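# Hang a necklace on the tabs inside a jewelry box lid

## Task

Get the necklace hung on the little tabs on the inner side of the jewelry box's lid: it has to run behind one or more tabs with a length dangling on each side, every part of it has to be within the box, and the box has to remain upright. The result only counts if it holds with no help from the robot, so finish by opening the grippers and pulling the arms away.

## Robot and tools

Robot: two arms, left_arm and right_arm, each with six joints (waist, shoulder, elbow, wrist pitch, wrist yaw, wrist roll) plus a parallel gripper. Despite the names, left_arm sits on the +y side; the names say nothing about which side of a picture an arm appears on.

Scene frame: origin on the table surface midway between the arms, +x reaching out over the table, +z upward. The state line (left_arm: ... | right_arm: ...) gives, per gripper, end_effector_position in metres and end_effector_quat_wxyz in this frame. That position is the point between the finger pads, roughly 1 cm short of the fingertips, and it can be inaccurate, more so when the arm is stretched far. In the gripper's own frame the fingers point along +z and close along y.

Tool execute_actions. Argument actions is a list holding zero or one entry; optional pictures (true/false) asks for camera images. An empty list just reports the current state and includes pictures. A motion entry is {"rows": [...], "steps": n}: rows has 1 to 15 rows, steps is 11 to 15 (15 if omitted), each step lasting 1/30 s. Row k is used on step k; if rows run out, the final row is held. A wait entry is {"steps": n} with no rows, n up to 300, counted from the previous result, and the time you spend composing counts toward it. Refused calls move nothing.

Each row is one flat list of 14 numbers covering both arms, even when only one moves: left_arm waist, shoulder, elbow, wrist pitch, wrist yaw, wrist roll, opening, then the same seven for right_arm. The six joint values are absolute target angles in radians, in the same form as the Joint positions line, not offsets. Nominal ranges per arm: waist -2.618 to 3.054, shoulder 0.000 to 3.142, elbow 0.000 to 3.142, wrist pitch -1.571 to 1.571, wrist yaw -1.571 to 1.571, wrist roll -2.094 to 2.094. True ends may differ by up to 0.036 rad either way. A target beyond a nominal end by more than 0.036 rad, and also farther out than the current angle, gets the call refused; a target past the true end is clipped there and a "joint sent to its limit" line may appear (possibly about an earlier motion). Missing that line does not prove there is more room. Opening is absolute on a scale -1 (closed) to +1 (fully open).

Motion behaviour: joint speed is capped; each step the sent target stays within a set lead of the measured angle (0.202 rad waist, 0.258 shoulder, 0.238 elbow, 0.573 wrist pitch, 0.522 wrist yaw and roll), and if the targets would carry a gripper more than 70 mm from where it is, all joints of that arm are pulled back proportionally. Distant goals therefore need several calls. The result is taken 11 steps before the motion ends; those steps play out while you compose, and the next motion starts after them. Between calls the arms keep heading for the last row until they settle or a step is HELD; then a new motion is needed to continue. The simulation runs on while you think and write.

Result lines: Joint positions and Joint velocities give, per arm, the six joints (rad, rad/s) and then the finger-pad gap (m, m/s; 0.094 m fully open). grip_measured is the measured finger opening on the same -1..1 scale you command; each gripper carries its own fixed error of up to about 1 mm. "joint command not followed" means a clearance check altered or blocked joint targets on some steps; the rest of the row still ran. HELD marks steps on which your row was wholly or partly not sent. Joint torques list each joint's total drive output (not zero in free air, with offsets, scale errors, friction and noise), so treat them as rough hints of contact. MOTOR HOT warns from 75 °C; OVER-TEMPERATURE FAULT lines report an arm being stopped (at 90 °C for 10 s; at 100 °C the arm and gripper go limp and drop). Avoid holding loads for long stretches.

Gripping: to hold something, command an opening below grip_measured; about 0.03 below is firm, a smaller margin is gentler. Pads push with up to about 50-62 N each, less on very thin parts (under ~2 mm), and can spike briefly on first contact. A necklace chain is thin, so check the grip visually.

Tool zoom_image: camera (one of cam_head_left, cam_head_right, cam_high, cam_left_wrist, cam_right_wrist) and region [x0, y0, x1, y1] in pixels of that camera's latest 504x504 image, origin at the top-left, at most 504 by 504. It gives an enlarged, sharper crop. The head and high cameras are pinhole with radial distortion; the wrist cameras are fisheye.

Tool finished_scene: pass scene, the number of the current scene. It ends that scene for good and its result reports whether the goal was met, plus the next task if any. Answering without any tool call ends the whole run. After resuming from a summary, first send an empty actions list to learn the current scene and task.

Things to avoid: knocking or placing anything off the table, tipping the box over, letting the arms collide or press on each other, dropping or slamming objects, and hard pushes. Occasional brief disturbances may tug a held item or nudge loose ones. Before finishing, release the necklace, withdraw the grippers, and confirm it still hangs on its own.

Each tool is called after "Call:" by a JSON object that holds its "method" and its "body", one argument or row to a line.

## Session

Call:
{"method": "execute_actions", "body": {
  "actions": []
}}

Scene clock: 0.00 s of 4800.00 s.
left_arm: end_effector_position=(+0.3435, +0.5138, +0.2095) grip_measured=+1.000 end_effector_quat_wxyz=(+0.362, +0.566, +0.692, +0.262) | right_arm: end_effector_position=(+0.4152, +0.1258, +0.2866) grip_measured=+1.000 end_effector_quat_wxyz=(+0.697, +0.292, +0.605, +0.252)
Joint positions: left_arm=[ 0.851  1.797  1.542 -0.658  0.712  2.016  0.094] | right_arm=[1.024 2.365 1.919 0.69  1.15  0.574 0.094]
Joint velocities: left_arm=[-0.007  0.002 -0.002  0.066  0.022 -0.007  0.   ] | right_arm=[-0.007 -0.007 -0.022  0.007 -0.11   0.051  0.   ]
Joint torques (N m, as the arm reports them, + toward a larger angle): no reading
Motor temperatures (°C, as the motors report them): left_arm=[23 27 24 27 20 23] | right_arm=[24 22 22 23 23 23]

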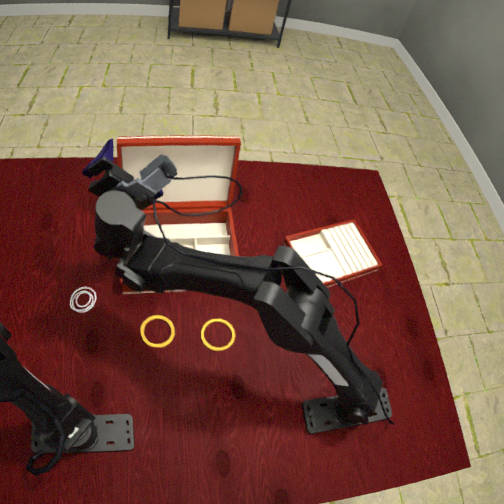

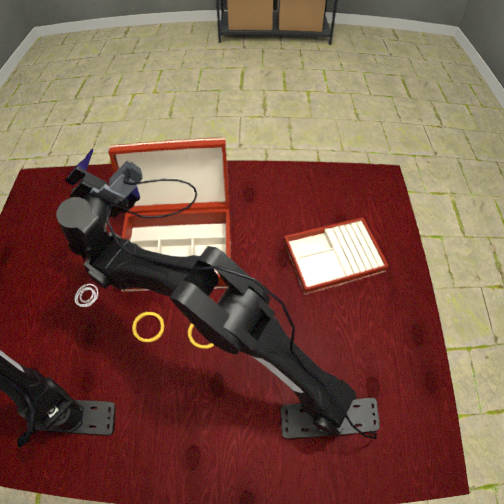

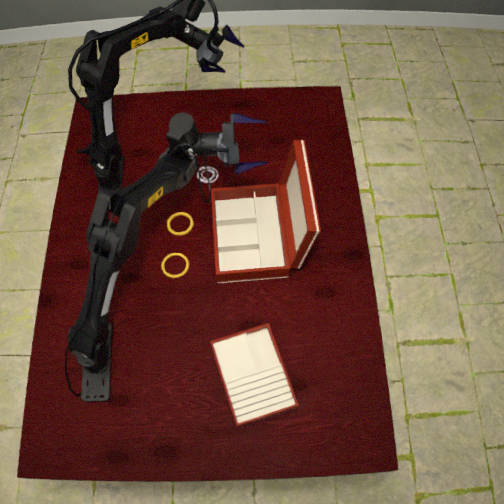

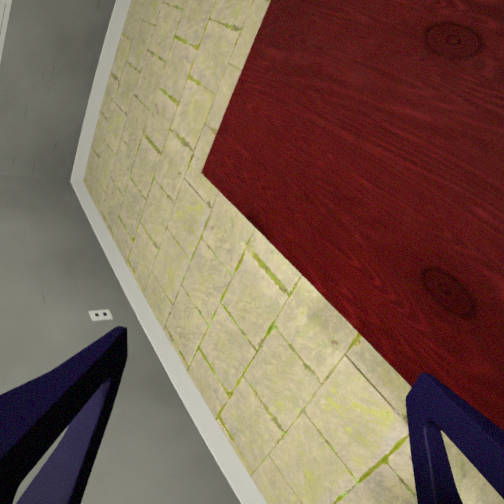

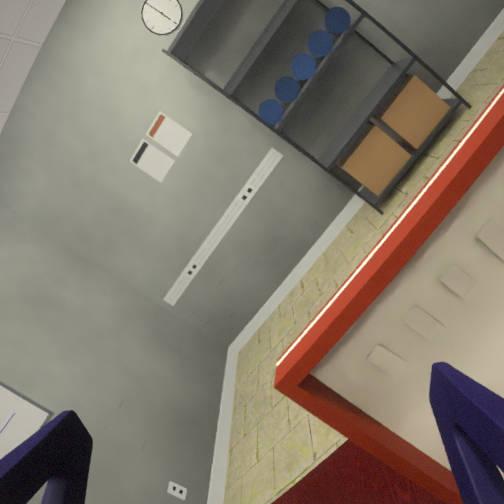

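Call:
{"method": "execute_actions", "body": {
  "actions": [
    {"rows":[[0.851,1.7,1.542,-0.658,0.6,1.9,1,1.024,2.2,1.919,0.6,1.0,0.5,1],[0.851,1.6,1.54,-0.7,0.5,1.8,1,1.024,2.0,1.85,0.4,0.8,0.4,1],[0.851,1.5,1.5,-0.75,0.4,1.7,1,1.0,1.8,1.75,0.2,0.6,0.3,1],[0.851,1.4,1.45,-0.8,0.3,1.6,1,0.9,1.6,1.6,0.0,0.4,0.2,1],[0.851,1.3,1.4,-0.85,0.2,1.5,1,0.7,1.4,1.45,-0.2,0.2,0.1,1],[0.851,1.25,1.35,-0.9,0.1,1.4,1,0.5,1.2,1.3,-0.4,0.1,0,1],[0.851,1.2,1.3,-0.95,0,1.3,1,0.3,1.05,1.15,-0.5,0,0,1],[0.851,1.2,1.3,-1,0,1.2,1,0.1,0.9,1.0,-0.6,0,0,1],[0.851,1.2,1.3,-1,0,1.1,1,-0.1,0.8,0.9,-0.7,0,0,1]],"steps":15}
  ]
}}

Call:
{"method": "execute_actions", "body": {
  "actions": [
    {"rows":[[0.851,1.2,1.3,-1,0,1.0,1,-0.3,0.8,0.85,-0.7,0,0,1],[0.8,1.2,1.3,-1.1,0,0.9,1,-0.6,0.8,0.8,-0.715,0,0,1]],"steps":15}
  ]
}}

Call:
{"method": "execute_actions", "body": {
  "actions": [
    {"steps":40}
  ],
  "pictures": true
}}

Call:
{"method": "zoom_image", "body": {
  "camera": "cam_high",
  "region": [150,120,350,300]
}}

Scene clock: 1.33 s of 4800.00 s.
left_arm: end_effector_position=(+0.3193, +0.5186, +0.2297) grip_measured=+1.000 end_effector_quat_wxyz=(+0.315, +0.511, +0.748, +0.283) | right_arm: end_effector_position=(+0.4054, +0.1413, +0.2939) grip_measured=+1.000 end_effector_quat_wxyz=(+0.681, +0.118, +0.688, +0.223)
Joint positions: left_arm=[ 0.851  1.68   1.503 -0.68   0.559  1.881  0.094] | right_arm=[1.013 2.201 1.778 0.465 0.9   0.454 0.094]
Joint velocities: left_arm=[-0.017 -1.756 -0.667 -0.3   -1.663 -1.56   0.   ] | right_arm=[-0.188 -2.508 -2.381 -2.996 -3.275 -1.751  0.   ]
Joint torques (N m, as the arm reports them, + toward a larger angle): left_arm=[  0.1  -12.93   8.31   1.08   0.66  -0.14] | right_arm=[ -8.58 -16.27   4.78   1.84   0.86  -0.08]
Motor temperatures (°C, as the motors report them): left_arm=[23 28 24 27 20 23] | right_arm=[24 24 22 23 23 23]
Steps of this call (steps 1 to 36: nothing new was sent; steps 37 to 40: the first 4 steps of this action). Readings (joint positions):
37: left_arm=[0.851 1.790 1.541 -0.658 0.696 2.001] | right_arm=[1.024 2.354 1.915 0.677 1.134 0.567]
38: left_arm=[0.851 1.770 1.536 -0.661 0.658 1.970] | right_arm=[1.024 2.327 1.896 0.637 1.092 0.548]
40: the state above

Scene clock: 1.83 s of 4800.00 s.
left_arm: end_effector_position=(+0.1762, +0.4687, +0.2665) grip_measured=+1.000 end_effector_quat_wxyz=(+0.209, +0.094, +0.934, +0.276) | right_arm: end_effector_position=(+0.3846, -0.1461, +0.2148) grip_measured=+1.000 end_effector_quat_wxyz=(+0.452, -0.124, +0.883, +0.036)
Joint positions: left_arm=[ 0.823  1.188  1.322 -0.999  0.029  1.057  0.094] | right_arm=[ 0.442  1.443  1.13  -0.333  0.208  0.094  0.094]
Joint velocities: left_arm=[-0.31   0.09  -0.144 -0.623 -0.139 -0.96   0.   ] | right_arm=[-1.077 -1.165 -1.179 -1.018 -0.623 -0.198  0.   ]
Joint torques (N m, as the arm reports them, + toward a larger angle): left_arm=[-0.3  -2.27  7.3   1.65 -0.06 -0.13] | right_arm=[ 0.   -7.83  5.4   1.68 -0.02 -0.04]
Motor temperatures (°C, as the motors report them): left_arm=[23 28 24 27 20 23] | right_arm=[24 24 22 23 23 23]
Steps of this call (steps 1 to 11: the last 11 steps of your previous action; steps 12 to 15: the first 4 steps of this action). Readings (joint positions):
12: left_arm=[0.851 1.175 1.339 -0.934 0.059 1.189] | right_arm=[0.555 1.563 1.245 -0.215 0.277 0.123]
13: left_arm=[0.846 1.180 1.332 -0.952 0.045 1.139] | right_arm=[0.518 1.523 1.208 -0.257 0.252 0.113]
15: the state above

Scene clock: 3.17 s of 4800.00 s.
left_arm: end_effector_position=(+0.1659, +0.4563, +0.2495) grip_measured=+1.000 end_effector_quat_wxyz=(+0.193, +0.029, +0.953, +0.231) | right_arm: end_effector_position=(+0.2132, -0.4576, +0.2119) grip_measured=+1.000 end_effector_quat_wxyz=(+0.411, +0.255, +0.867, -0.120)
Joint positions: left_arm=[ 0.809  1.193  1.314 -1.081  0.005  0.913  0.094] | right_arm=[-0.595  0.795  0.805 -0.697  0.007  0.009  0.094]
Joint velocities: left_arm=[-0.007 -0.012 -0.012 -0.037 -0.007  0.007  0.   ] | right_arm=[-0.002 -0.012  0.002 -0.095  0.051  0.022  0.   ]
Joint torques (N m, as the arm reports them, + toward a larger angle): left_arm=[-0.62 -2.13  7.1   1.4  -0.03 -0.13] | right_arm=[-0.44  0.36  5.86  1.83 -0.09 -0.15]
Motor temperatures (°C, as the motors report them): left_arm=[23 28 25 27 20 23] | right_arm=[24 24 22 23 23 23]
Kept back: nothing.
Steps of this call (steps 1 to 11: the last 11 steps of your previous action; steps 12 to 40: the robot went on to your last target). Readings (joint positions):
1: left_arm=[0.815 1.191 1.317 -1.019 0.026 1.028] | right_arm=[0.403 1.401 1.088 -0.367 0.188 0.086]
2: left_arm=[0.811 1.192 1.315 -1.034 0.023 1.005] | right_arm=[0.362 1.357 1.045 -0.399 0.169 0.078]
4: left_arm=[0.809 1.193 1.314 -1.056 0.017 0.972] | right_arm=[0.275 1.263 0.955 -0.459 0.134 0.064]
8: left_arm=[0.809 1.193 1.314 -1.072 0.010 0.937] | right_arm=[0.028 1.008 0.813 -0.605 0.064 0.034]
40: the state above

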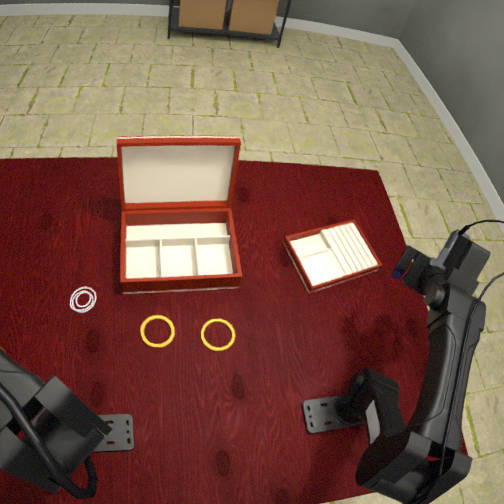

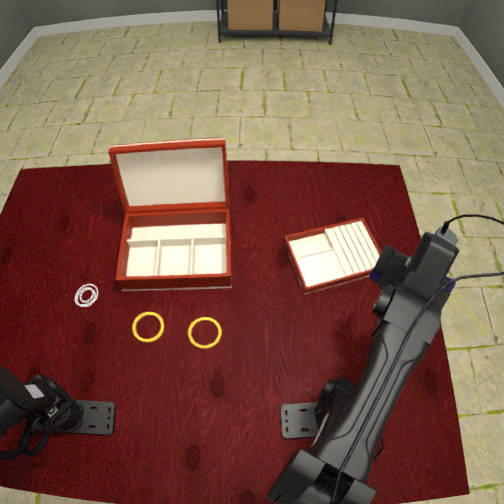

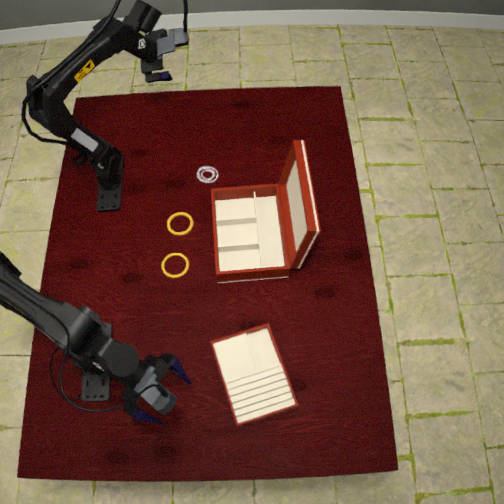

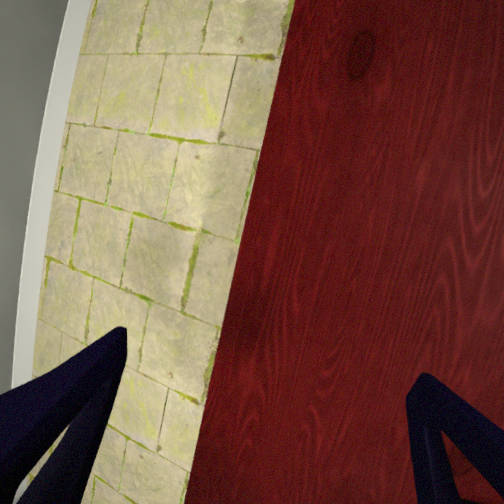

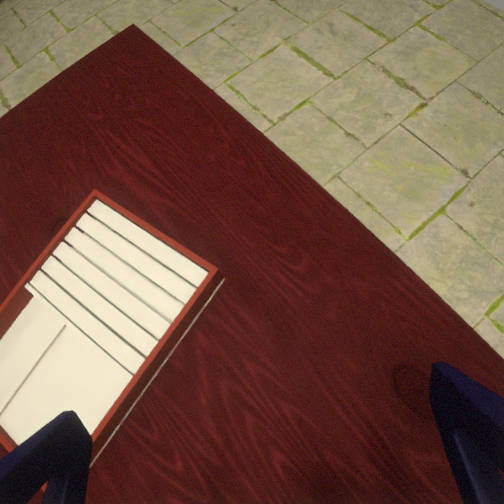

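Region (150, 120, 350, 300) of cam_high's 504x504 image, scaled by 2.520, with more detail than that image has; it fills the top 454 rows of this view, and the rest is white.

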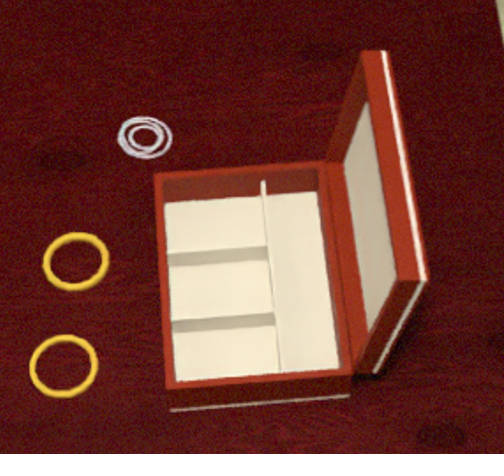

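Call:
{"method": "execute_actions", "body": {
  "actions": [
    {"rows":[[0.6,1.25,1.3,-1.1,0,1.1,1,-0.6,0.8,0.8,-0.715,0,0,1],[0.45,1.35,1.27,-1.1,0,1.3,0.6,-0.6,0.8,0.8,-0.715,0,0,1],[0.3,1.45,1.24,-1.12,0,1.45,0.2,-0.6,0.8,0.8,-0.715,0,0,1],[0.15,1.555,1.2,-1.133,0,1.57,-0.3,-0.6,0.8,0.8,-0.715,0,0,1]],"steps":15}
  ]
}}

Call:
{"method": "execute_actions", "body": {
  "actions": [
    {"steps":35}
  ],
  "pictures": true
}}

Scene clock: 5.07 s of 4800.00 s.
left_arm: end_effector_position=(+0.2099, +0.4249, +0.2241) grip_measured=+0.258 end_effector_quat_wxyz=(+0.159, +0.207, +0.943, +0.204) | right_arm: end_effector_position=(+0.2132, -0.4576, +0.2119) grip_measured=+1.000 end_effector_quat_wxyz=(+0.411, +0.255, +0.867, -0.120)
Joint positions: left_arm=[ 0.626  1.278  1.311 -1.079 -0.011  1.105  0.059] | right_arm=[-0.595  0.795  0.805 -0.697  0.007  0.008  0.094]
Joint velocities: left_arm=[-1.204  1.199 -0.168  0.081 -0.007  1.59  -0.422] | right_arm=[-0.012  0.007 -0.007  0.022  0.007 -0.066  0.   ]
Joint torques (N m, as the arm reports them, + toward a larger angle): left_arm=[ 0.33 -0.54  3.71  1.08  0.08 -0.03] | right_arm=[-0.49  0.13  5.81  1.82 -0.07 -0.1 ]
Motor temperatures (°C, as the motors report them): left_arm=[23 28 25 27 20 23] | right_arm=[24 24 23 24 23 23]
Steps of this call (steps 1 to 15: the robot went on to your last target; steps 16 to 53: nothing new was sent; steps 54 to 57: the first 4 steps of this action). Readings (joint positions):
54: left_arm=[0.785 1.197 1.314 -1.081 -0.010 0.936] | right_arm=[-0.595 0.795 0.805 -0.697 0.007 0.008]
55: left_arm=[0.730 1.212 1.314 -1.081 -0.016 0.989] | right_arm=[-0.595 0.795 0.805 -0.697 0.007 0.008]
57: the state above

Scene clock: 6.23 s of 4800.00 s.
left_arm: end_effector_position=(+0.2540, +0.2838, +0.1010) grip_measured=-0.298 end_effector_quat_wxyz=(+0.027, +0.635, +0.772, +0.031) | right_arm: end_effector_position=(+0.2132, -0.4576, +0.2119) grip_measured=+1.000 end_effector_quat_wxyz=(+0.411, +0.255, +0.867, -0.120)
Joint positions: left_arm=[ 0.141  1.575  1.199 -1.113  0.001  1.561  0.033] | right_arm=[-0.595  0.795  0.805 -0.697  0.007  0.008  0.094]
Joint velocities: left_arm=[-0.002 -0.007 -0.022 -0.022 -0.022  0.066  0.   ] | right_arm=[ 0.007 -0.002 -0.007  0.007 -0.022 -0.051  0.   ]
Joint torques (N m, as the arm reports them, + toward a larger angle): left_arm=[ 0.75 -7.11  7.85  0.46  0.01  0.02] | right_arm=[-0.46  0.37  5.79  1.83 -0.09 -0.09]
Motor temperatures (°C, as the motors report them): left_arm=[23 28 25 27 20 23] | right_arm=[24 24 23 24 23 23]
Kept back: nothing.
Steps of this call (steps 1 to 11: the last 11 steps of your previous action; steps 12 to 35: the robot went on to your last target). Readings (joint positions):
1: left_arm=[0.585 1.323 1.303 -1.078 -0.010 1.156] | right_arm=[-0.595 0.795 0.805 -0.697 0.007 0.008]
2: left_arm=[0.546 1.370 1.293 -1.078 -0.011 1.205] | right_arm=[-0.595 0.795 0.805 -0.697 0.007 0.008]
4: left_arm=[0.457 1.463 1.266 -1.078 -0.014 1.300] | right_arm=[-0.595 0.795 0.805 -0.697 0.007 0.008]
8: left_arm=[0.214 1.578 1.207 -1.084 -0.013 1.451] | right_arm=[-0.595 0.795 0.805 -0.697 0.007 0.008]
35: the state above

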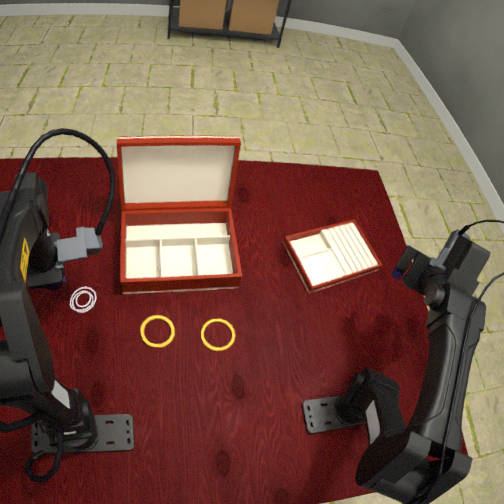

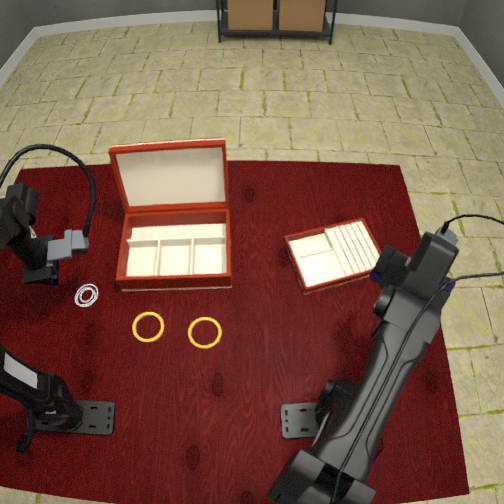

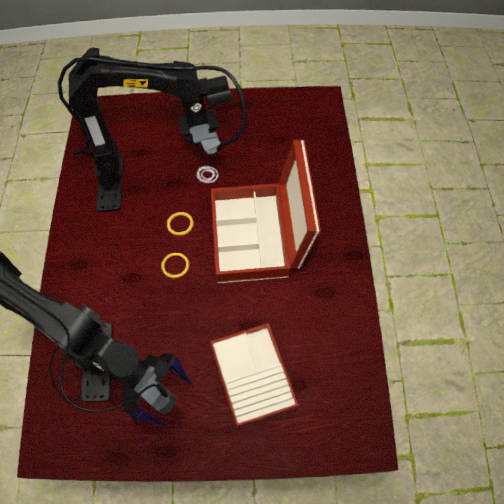

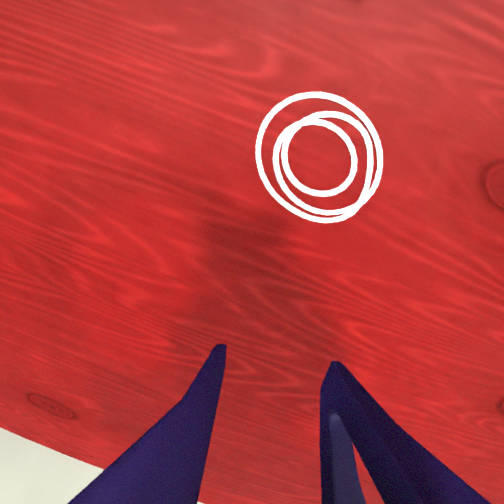

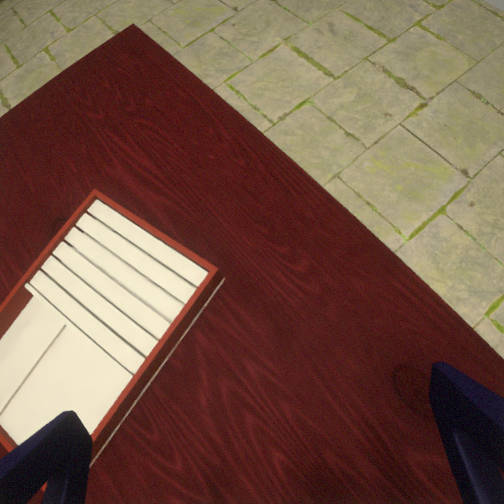

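Call:
{"method": "execute_actions", "body": {
  "actions": [
    {"rows":[[0.05,1.58,1.18,-1.08,0,1.57,-0.4,-0.6,0.8,0.8,-0.715,0,0,1],[-0.05,1.61,1.15,-1.02,0,1.57,-0.5,-0.6,0.8,0.8,-0.715,0,0,1],[-0.145,1.64,1.12,-0.95,0,1.57,-0.6,-0.6,0.8,0.8,-0.715,0,0,1]],"steps":15}
  ]
}}

Call:
{"method": "execute_actions", "body": {
  "actions": [
    {"steps":20}
  ],
  "pictures": true
}}

Scene clock: 7.50 s of 4800.00 s.
left_arm: end_effector_position=(+0.2689, +0.2445, +0.0923) grip_measured=-0.586 end_effector_quat_wxyz=(+0.033, +0.689, +0.722, +0.047) | right_arm: end_effector_position=(+0.2132, -0.4576, +0.2118) grip_measured=+1.000 end_effector_quat_wxyz=(+0.411, +0.255, +0.867, -0.120)
Joint positions: left_arm=[-0.009  1.589  1.176 -1.044 -0.019  1.562  0.019] | right_arm=[-0.595  0.795  0.805 -0.697  0.007  0.008  0.094]
Joint velocities: left_arm=[-1.897  0.383 -0.3    0.828 -0.037 -0.022 -0.026] | right_arm=[-0.012 -0.012 -0.002 -0.051  0.007  0.007  0.   ]
Joint torques (N m, as the arm reports them, + toward a larger angle): left_arm=[-1.54 -3.82  4.57  0.43  0.24  0.04] | right_arm=[-0.33  0.32  5.89  1.84 -0.13 -0.12]
Motor temperatures (°C, as the motors report them): left_arm=[23 29 25 27 20 23] | right_arm=[24 24 23 24 23 23]
Steps of this call (steps 1 to 15: the robot went on to your last target; steps 16 to 34: nothing new was sent; steps 35 to 38: the first 4 steps of this action). Readings (joint positions):
35: left_arm=[0.133 1.575 1.199 -1.111 -0.004 1.562] | right_arm=[-0.595 0.795 0.805 -0.697 0.007 0.008]
36: left_arm=[0.104 1.576 1.196 -1.100 -0.013 1.562] | right_arm=[-0.595 0.795 0.805 -0.697 0.007 0.008]
38: the state above

Scene clock: 8.17 s of 4800.00 s.
left_arm: end_effector_position=(+0.2741, +0.1965, +0.0688) grip_measured=-0.598 end_effector_quat_wxyz=(+0.040, +0.741, +0.669, +0.036) | right_arm: end_effector_position=(+0.2132, -0.4576, +0.2118) grip_measured=+1.000 end_effector_quat_wxyz=(+0.411, +0.255, +0.867, -0.120)
Joint positions: left_arm=[-0.155  1.639  1.133 -0.957  0.     1.563  0.019] | right_arm=[-0.595  0.795  0.805 -0.697  0.007  0.008  0.094]
Joint velocities: left_arm=[-0.002 -0.022  0.007 -0.037  0.037 -0.066  0.   ] | right_arm=[-0.007 -0.002 -0.002 -0.007 -0.066 -0.037  0.   ]
Joint torques (N m, as the arm reports them, + toward a larger angle): left_arm=[ 0.74 -6.07  6.58  0.77  0.03  0.03] | right_arm=[-0.42  0.39  5.84  1.83 -0.11 -0.09]
Motor temperatures (°C, as the motors report them): left_arm=[23 29 26 27 20 23] | right_arm=[24 24 23 24 23 23]
Kept back: nothing.
Steps of this call (steps 1 to 11: the last 11 steps of your previous action; steps 12 to 20: the robot went on to your last target). Readings (joint positions):
1: left_arm=[-0.070 1.604 1.166 -1.019 -0.016 1.562] | right_arm=[-0.595 0.795 0.805 -0.697 0.007 0.008]
2: left_arm=[-0.120 1.618 1.157 -1.000 -0.009 1.562] | right_arm=[-0.595 0.795 0.805 -0.697 0.007 0.008]
4: left_arm=[-0.165 1.636 1.141 -0.981 0.000 1.563] | right_arm=[-0.595 0.795 0.805 -0.697 0.007 0.008]
8: left_arm=[-0.157 1.639 1.133 -0.971 0.000 1.563] | right_arm=[-0.595 0.795 0.805 -0.697 0.007 0.008]
20: the state above

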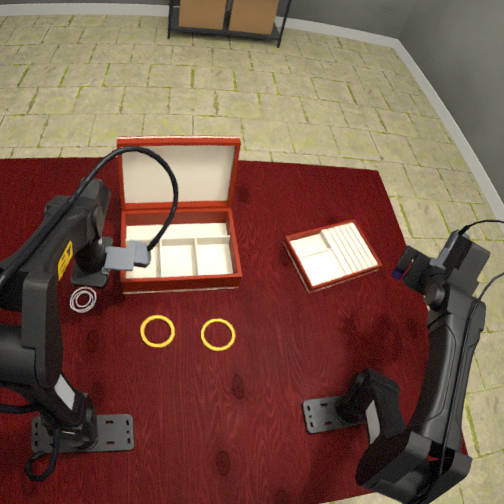

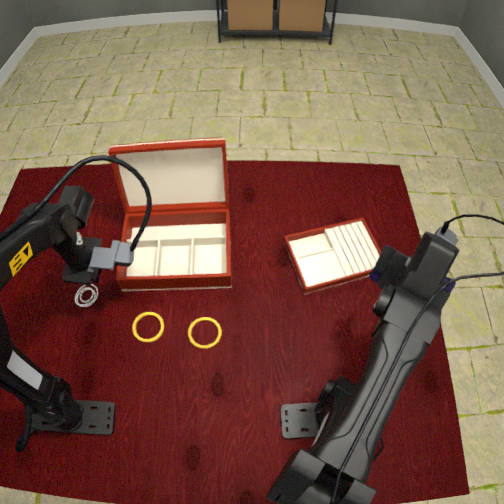

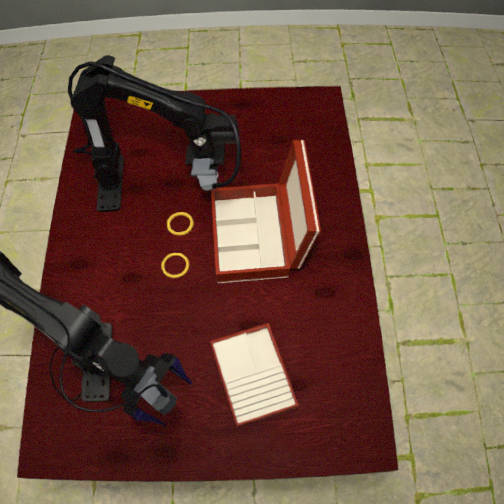

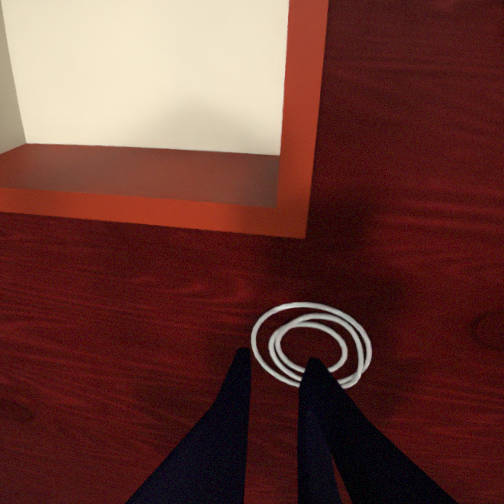

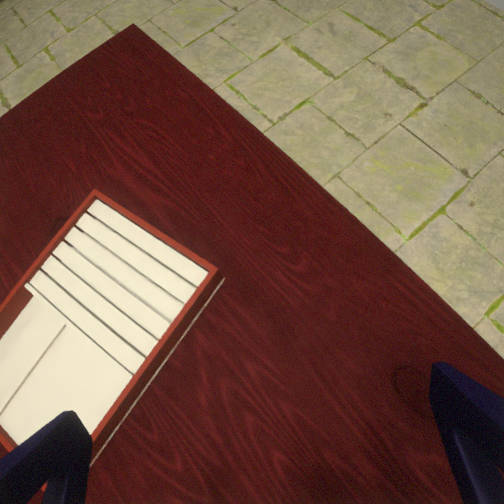

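Call:
{"method": "execute_actions", "body": {
  "actions": [
    {"rows":[[-0.13,1.66,1.10,-0.91,0,1.57,-0.7,-0.6,0.8,0.8,-0.715,0,0,1],[-0.12,1.685,1.085,-0.87,0,1.57,-0.79,-0.6,0.8,0.8,-0.715,0,0,1],[-0.115,1.71,1.07,-0.83,0,1.57,-0.79,-0.6,0.8,0.8,-0.715,0,0,1],[-0.115,1.73,1.056,-0.79,0,1.57,-0.79,-0.6,0.8,0.8,-0.715,0,0,1]],"steps":15}
  ]
}}

Call:
{"method": "execute_actions", "body": {
  "actions": [
    {"steps":15}
  ],
  "pictures": true
}}

Call:
{"method": "zoom_image", "body": {
  "camera": "cam_left_wrist",
  "region": [200,270,450,504]
}}

Scene clock: 10.13 s of 4800.00 s.
left_arm: end_effector_position=(+0.2816, +0.2016, +0.0586) grip_measured=-0.786 end_effector_quat_wxyz=(+0.046, +0.735, +0.676, +0.042) | right_arm: end_effector_position=(+0.2132, -0.4576, +0.2118) grip_measured=+1.000 end_effector_quat_wxyz=(+0.411, +0.255, +0.867, -0.120)
Joint positions: left_arm=[-0.136  1.661  1.113 -0.898  0.     1.563  0.01 ] | right_arm=[-0.595  0.795  0.805 -0.697  0.007  0.008  0.094]
Joint velocities: left_arm=[ 0.212  0.442 -0.281  0.74  -0.125  0.007 -0.006] | right_arm=[-0.017  0.002 -0.017 -0.051 -0.022 -0.007  0.   ]
Joint torques (N m, as the arm reports them, + toward a larger angle): left_arm=[ 0.63 -3.26  4.19  0.64  0.02  0.02] | right_arm=[-0.44  0.53  6.01  1.85 -0.08 -0.09]
Motor temperatures (°C, as the motors report them): left_arm=[23 29 26 27 20 23] | right_arm=[24 24 24 24 23 23]
Steps of this call (steps 1 to 15: the robot went on to your last target; steps 16 to 55: nothing new was sent; steps 56 to 59: the first 4 steps of this action). Readings (joint positions):
56: left_arm=[-0.153 1.639 1.131 -0.952 0.000 1.563] | right_arm=[-0.595 0.795 0.805 -0.697 0.007 0.008]
57: left_arm=[-0.150 1.641 1.127 -0.941 0.000 1.563] | right_arm=[-0.595 0.795 0.805 -0.697 0.007 0.008]
59: the state above

Scene clock: 10.63 s of 4800.00 s.
left_arm: end_effector_position=(+0.2855, +0.2059, +0.0289) grip_measured=-0.788 end_effector_quat_wxyz=(+0.039, +0.730, +0.681, +0.037) | right_arm: end_effector_position=(+0.2132, -0.4576, +0.2118) grip_measured=+1.000 end_effector_quat_wxyz=(+0.411, +0.255, +0.867, -0.120)
Joint positions: left_arm=[-0.122  1.729  1.067 -0.8   -0.001  1.563  0.01 ] | right_arm=[-0.595  0.795  0.805 -0.697  0.007  0.008  0.094]
Joint velocities: left_arm=[-0.027  0.002 -0.017  0.022  0.037  0.007 -0.   ] | right_arm=[-0.002  0.002 -0.002 -0.007 -0.022  0.007  0.   ]
Joint torques (N m, as the arm reports them, + toward a larger angle): left_arm=[ 0.61 -6.7   6.46  0.74  0.03  0.02] | right_arm=[-0.31  0.27  5.8   1.87 -0.11 -0.1 ]
Motor temperatures (°C, as the motors report them): left_arm=[23 29 26 27 20 23] | right_arm=[24 24 24 24 23 23]
Kept back: nothing.
Steps of this call (steps 1 to 11: the last 11 steps of your previous action; steps 12 to 15: the robot went on to your last target). Readings (joint positions):
1: left_arm=[-0.130 1.678 1.103 -0.873 0.000 1.563] | right_arm=[-0.595 0.795 0.805 -0.697 0.007 0.008]
2: left_arm=[-0.125 1.696 1.093 -0.854 -0.000 1.563] | right_arm=[-0.595 0.795 0.805 -0.697 0.007 0.008]
4: left_arm=[-0.122 1.722 1.076 -0.833 -0.001 1.563] | right_arm=[-0.595 0.795 0.805 -0.697 0.007 0.008]
8: left_arm=[-0.122 1.729 1.067 -0.818 -0.001 1.563] | right_arm=[-0.595 0.795 0.805 -0.697 0.007 0.008]
15: the state above

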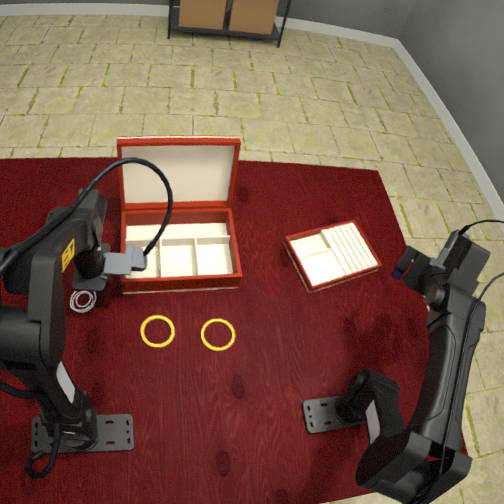

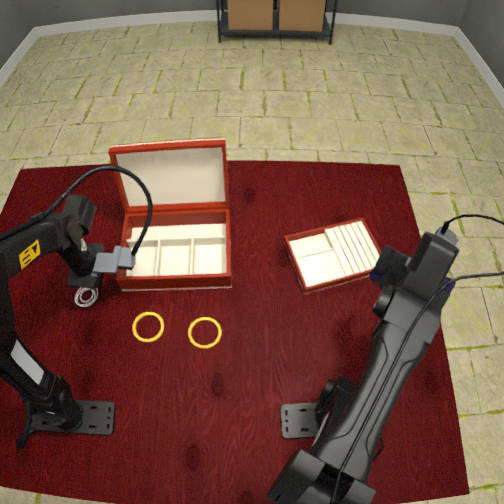

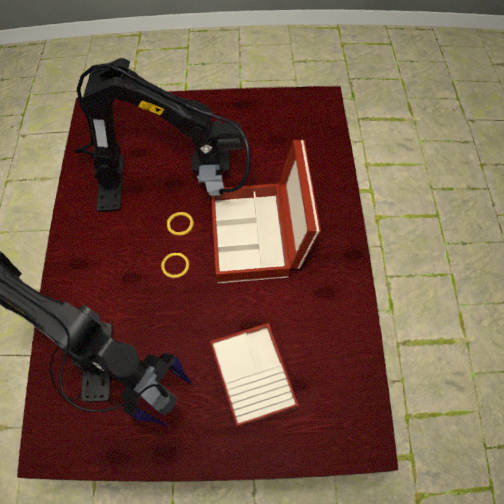

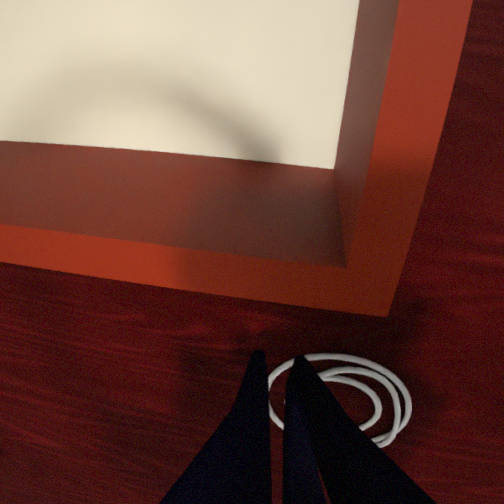

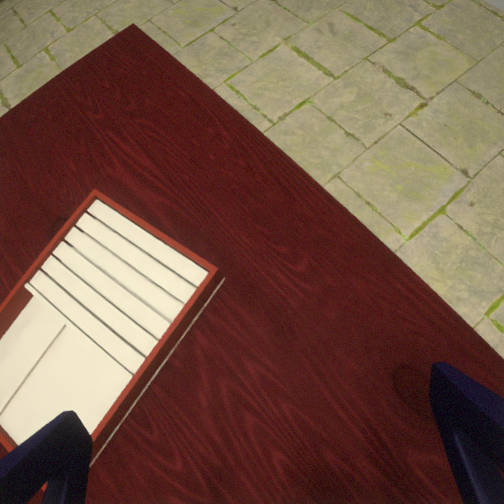

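Region (200, 270, 450, 504) of cam_left_wrist's 504x504 image, scaled by 2.016, with more detail than that image has; it fills the top 472 rows of this view, and the rest is white.

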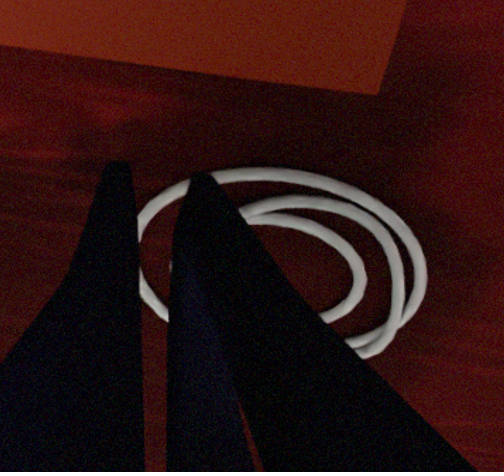

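Call:
{"method": "execute_actions", "body": {
  "actions": [
    {"rows":[[-0.09,1.73,1.056,-0.79,0,1.57,-0.79,-0.6,0.8,0.8,-0.715,0,0,1],[-0.06,1.73,1.056,-0.79,0,1.57,-0.79,-0.6,0.8,0.8,-0.715,0,0,1],[-0.04,1.73,1.056,-0.79,0,1.57,-0.79,-0.6,0.8,0.8,-0.715,0,0,1],[-0.024,1.73,1.056,-0.79,0,1.57,-0.79,-0.6,0.8,0.8,-0.715,0,0,1]],"steps":15}
  ]
}}

Call:
{"method": "execute_actions", "body": {
  "actions": [
    {"steps":12}
  ],
  "pictures": true
}}

Scene clock: 12.60 s of 4800.00 s.
left_arm: end_effector_position=(+0.2871, +0.2190, +0.0290) grip_measured=-0.788 end_effector_quat_wxyz=(+0.040, +0.716, +0.696, +0.039) | right_arm: end_effector_position=(+0.2132, -0.4576, +0.2118) grip_measured=+1.000 end_effector_quat_wxyz=(+0.411, +0.255, +0.867, -0.120)
Joint positions: left_arm=[-0.08   1.729  1.067 -0.796 -0.     1.563  0.01 ] | right_arm=[-0.595  0.795  0.805 -0.697  0.007  0.008  0.094]
Joint velocities: left_arm=[ 0.593  0.017  0.007 -0.037 -0.007 -0.037 -0.   ] | right_arm=[-0.007 -0.002 -0.007  0.007  0.007  0.037  0.   ]
Joint torques (N m, as the arm reports them, + toward a larger angle): left_arm=[ 1.52 -6.71  6.4   0.77  0.02  0.01] | right_arm=[-0.24  0.37  5.73  1.82 -0.11 -0.09]
Motor temperatures (°C, as the motors report them): left_arm=[23 30 26 27 20 23] | right_arm=[24 23 24 24 23 23]
Steps of this call (steps 1 to 15: the robot went on to your last target; steps 16 to 55: nothing new was sent; steps 56 to 59: the first 4 steps of this action). Readings (joint positions):
56: left_arm=[-0.120 1.729 1.067 -0.797 -0.001 1.563] | right_arm=[-0.595 0.795 0.805 -0.697 0.007 0.008]
57: left_arm=[-0.113 1.729 1.067 -0.797 -0.001 1.563] | right_arm=[-0.595 0.795 0.805 -0.697 0.007 0.008]
59: the state above

Scene clock: 13.00 s of 4800.00 s.
left_arm: end_effector_position=(+0.2875, +0.2385, +0.0290) grip_measured=-0.788 end_effector_quat_wxyz=(+0.038, +0.695, +0.717, +0.042) | right_arm: end_effector_position=(+0.2132, -0.4576, +0.2118) grip_measured=+1.000 end_effector_quat_wxyz=(+0.411, +0.255, +0.867, -0.120)
Joint positions: left_arm=[-0.022  1.729  1.067 -0.795 -0.006  1.563  0.01 ] | right_arm=[-0.595  0.795  0.805 -0.697  0.007  0.008  0.094]
Joint velocities: left_arm=[-0.017 -0.007  0.002  0.007  0.051 -0.051 -0.001] | right_arm=[-0.012 -0.002 -0.017 -0.022  0.022 -0.007  0.   ]
Joint torques (N m, as the arm reports them, + toward a larger angle): left_arm=[-0.12 -6.7   6.46  0.76  0.08  0.02] | right_arm=[-0.4   0.4   5.87  1.85 -0.1  -0.11]
Motor temperatures (°C, as the motors report them): left_arm=[23 30 26 27 20 23] | right_arm=[24 23 24 24 23 23]
Kept back: nothing.
Steps of this call (steps 1 to 11: the last 11 steps of your previous action; step 12: the robot went on to your last target). Readings (joint positions):
1: left_arm=[-0.060 1.729 1.067 -0.796 -0.001 1.563] | right_arm=[-0.595 0.795 0.805 -0.697 0.007 0.008]
2: left_arm=[-0.042 1.729 1.067 -0.795 -0.002 1.563] | right_arm=[-0.595 0.795 0.805 -0.697 0.007 0.008]
4: left_arm=[-0.024 1.729 1.067 -0.795 -0.005 1.563] | right_arm=[-0.595 0.795 0.805 -0.697 0.007 0.008]
8: left_arm=[-0.022 1.729 1.067 -0.795 -0.006 1.563] | right_arm=[-0.595 0.795 0.805 -0.697 0.007 0.008]
12: the state above

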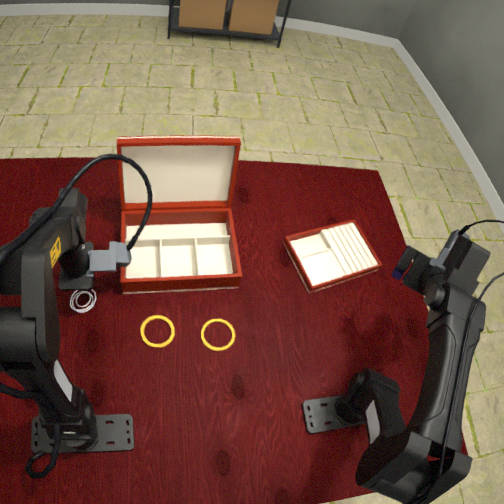

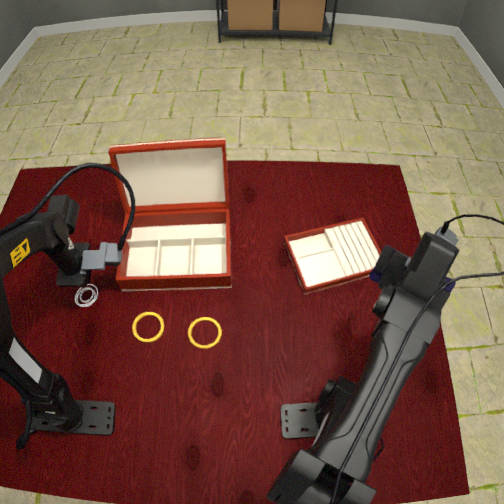

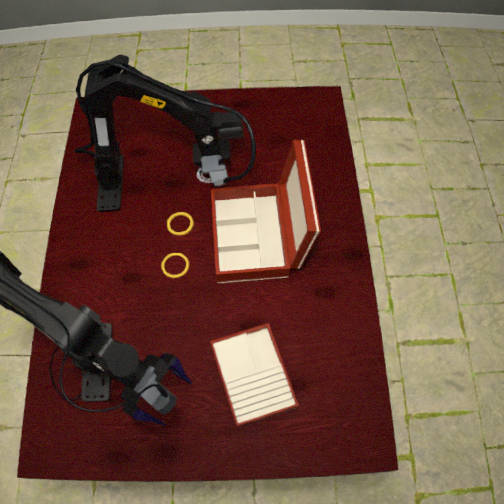

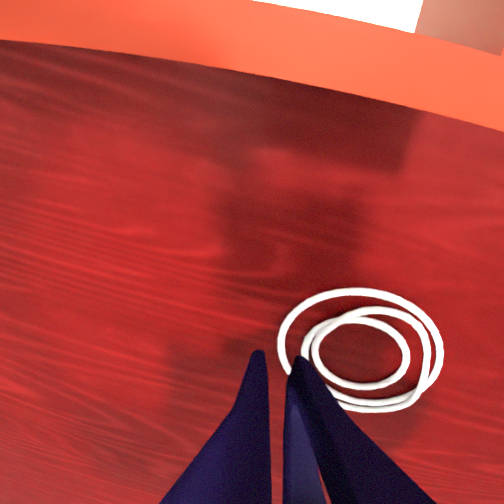

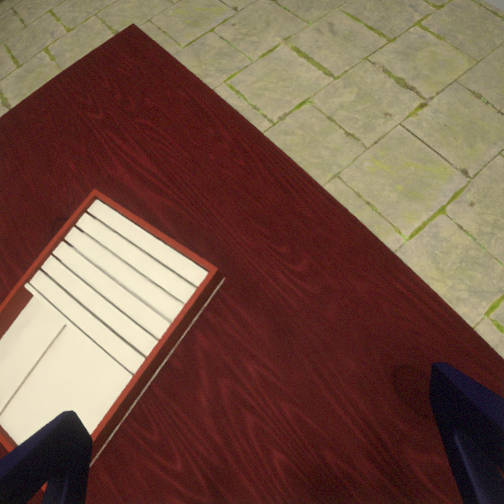

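Call:
{"method": "execute_actions", "body": {
  "actions": [
    {"rows":[[0.0,1.735,1.05,-0.78,0,1.57,-0.79,-0.6,0.8,0.8,-0.715,0,0,1],[0.024,1.742,1.04,-0.765,0,1.57,-0.79,-0.6,0.8,0.8,-0.715,0,0,1]],"steps":15}
  ]
}}

Call:
{"method": "execute_actions", "body": {
  "actions": [
    {"steps":12}
  ],
  "pictures": true
}}

Call:
{"method": "zoom_image", "body": {
  "camera": "cam_left_wrist",
  "region": [200,250,450,484]
}}

Scene clock: 13.80 s of 4800.00 s.
left_arm: end_effector_position=(+0.2898, +0.2457, +0.0293) grip_measured=-0.788 end_effector_quat_wxyz=(+0.041, +0.687, +0.724, +0.046) | right_arm: end_effector_position=(+0.2132, -0.4576, +0.2118) grip_measured=+1.000 end_effector_quat_wxyz=(+0.411, +0.255, +0.867, -0.120)
Joint positions: left_arm=[ 0.     1.729  1.067 -0.785 -0.005  1.563  0.01 ] | right_arm=[-0.595  0.795  0.805 -0.697  0.007  0.008  0.094]
Joint velocities: left_arm=[ 0.276 -0.012  0.007  0.051 -0.022 -0.007 -0.   ] | right_arm=[-0.007 -0.002  0.007  0.051  0.066  0.007  0.   ]
Joint torques (N m, as the arm reports them, + toward a larger angle): left_arm=[ 0.55 -5.84  5.09  0.76  0.08  0.01] | right_arm=[-0.59  0.36  5.85  1.82 -0.08 -0.1 ]
Motor temperatures (°C, as the motors report them): left_arm=[23 30 26 27 20 23] | right_arm=[24 23 24 25 23 23]
Steps of this call (steps 1 to 20: the robot went on to your last target; steps 21 to 24: the first 4 steps of this action). Readings (joint positions):
21: left_arm=[-0.021 1.729 1.067 -0.794 -0.006 1.563] | right_arm=[-0.595 0.795 0.805 -0.697 0.007 0.008]
22: left_arm=[-0.017 1.729 1.067 -0.792 -0.005 1.563] | right_arm=[-0.595 0.795 0.805 -0.697 0.007 0.008]
24: the state above

Scene clock: 14.20 s of 4800.00 s.
left_arm: end_effector_position=(+0.2927, +0.2517, +0.0298) grip_measured=-0.788 end_effector_quat_wxyz=(+0.045, +0.680, +0.730, +0.051) | right_arm: end_effector_position=(+0.2132, -0.4576, +0.2118) grip_measured=+1.000 end_effector_quat_wxyz=(+0.411, +0.255, +0.867, -0.120)
Joint positions: left_arm=[ 0.018  1.729  1.067 -0.772 -0.005  1.563  0.01 ] | right_arm=[-0.595  0.795  0.805 -0.697  0.007  0.008  0.094]
Joint velocities: left_arm=[ 0.012 -0.007 -0.002  0.037 -0.022 -0.007  0.   ] | right_arm=[-0.022 -0.017  0.007 -0.066 -0.051 -0.037  0.   ]
Joint torques (N m, as the arm reports them, + toward a larger angle): left_arm=[ 0.43 -5.9   5.08  0.82  0.1   0.02] | right_arm=[-0.48  0.34  5.93  1.83 -0.13 -0.09]
Motor temperatures (°C, as the motors report them): left_arm=[23 30 26 27 20 23] | right_arm=[24 23 24 25 23 23]
Kept back: nothing.
Steps of this call (steps 1 to 11: the last 11 steps of your previous action; step 12: the robot went on to your last target). Readings (joint positions):
1: left_arm=[0.009 1.729 1.067 -0.781 -0.005 1.563] | right_arm=[-0.595 0.795 0.805 -0.697 0.007 0.008]
2: left_arm=[0.014 1.729 1.067 -0.779 -0.005 1.563] | right_arm=[-0.595 0.795 0.805 -0.697 0.007 0.008]
4: left_arm=[0.018 1.729 1.067 -0.775 -0.005 1.563] | right_arm=[-0.595 0.795 0.805 -0.697 0.007 0.008]
8: left_arm=[0.018 1.729 1.067 -0.773 -0.005 1.563] | right_arm=[-0.595 0.795 0.805 -0.697 0.007 0.008]
12: the state above

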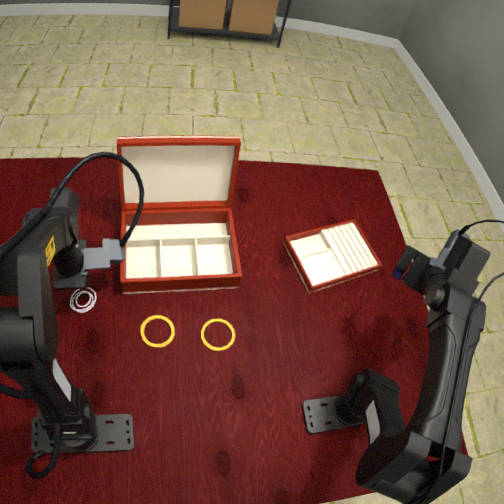

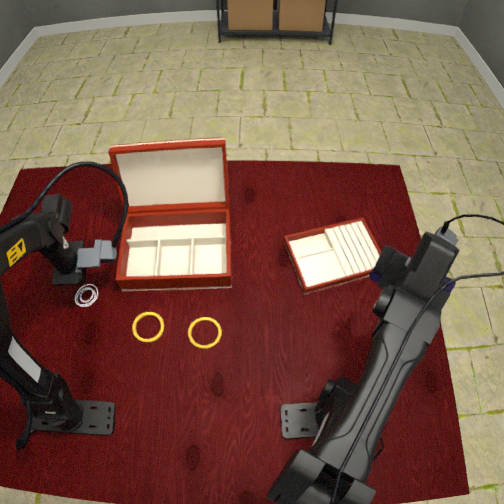

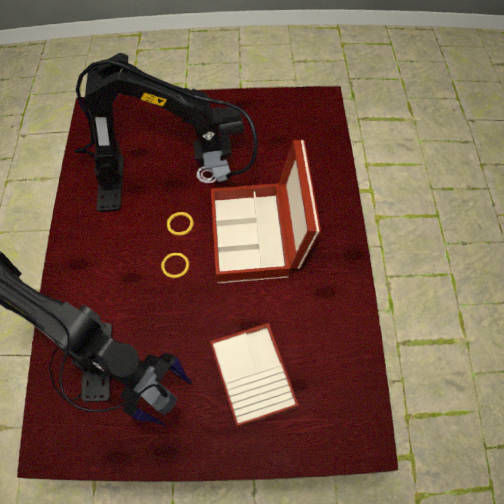

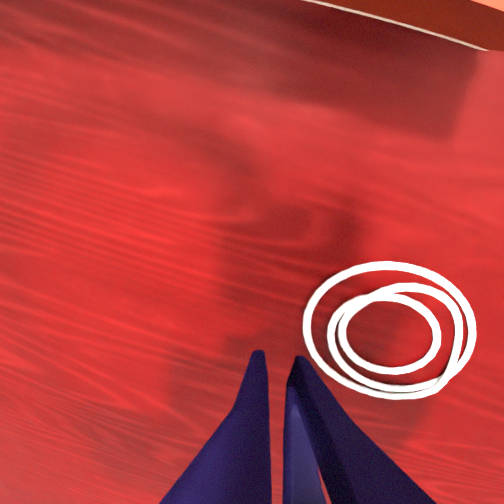

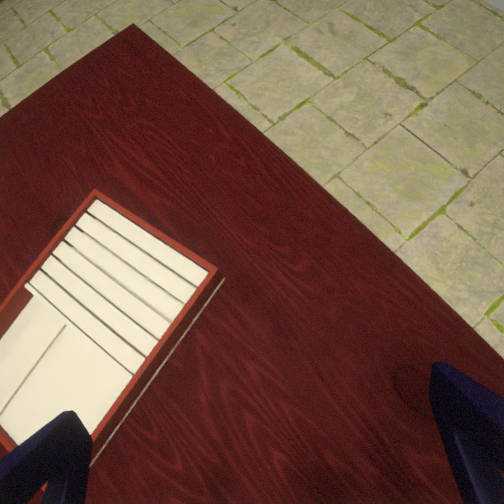

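Region (200, 250, 450, 484) of cam_left_wrist's 504x504 image, scaled by 2.016, with more detail than that image has; it fills the top 472 rows of this view, and the rest is white.

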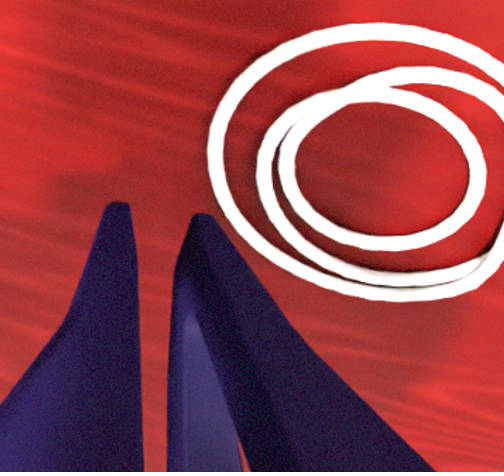

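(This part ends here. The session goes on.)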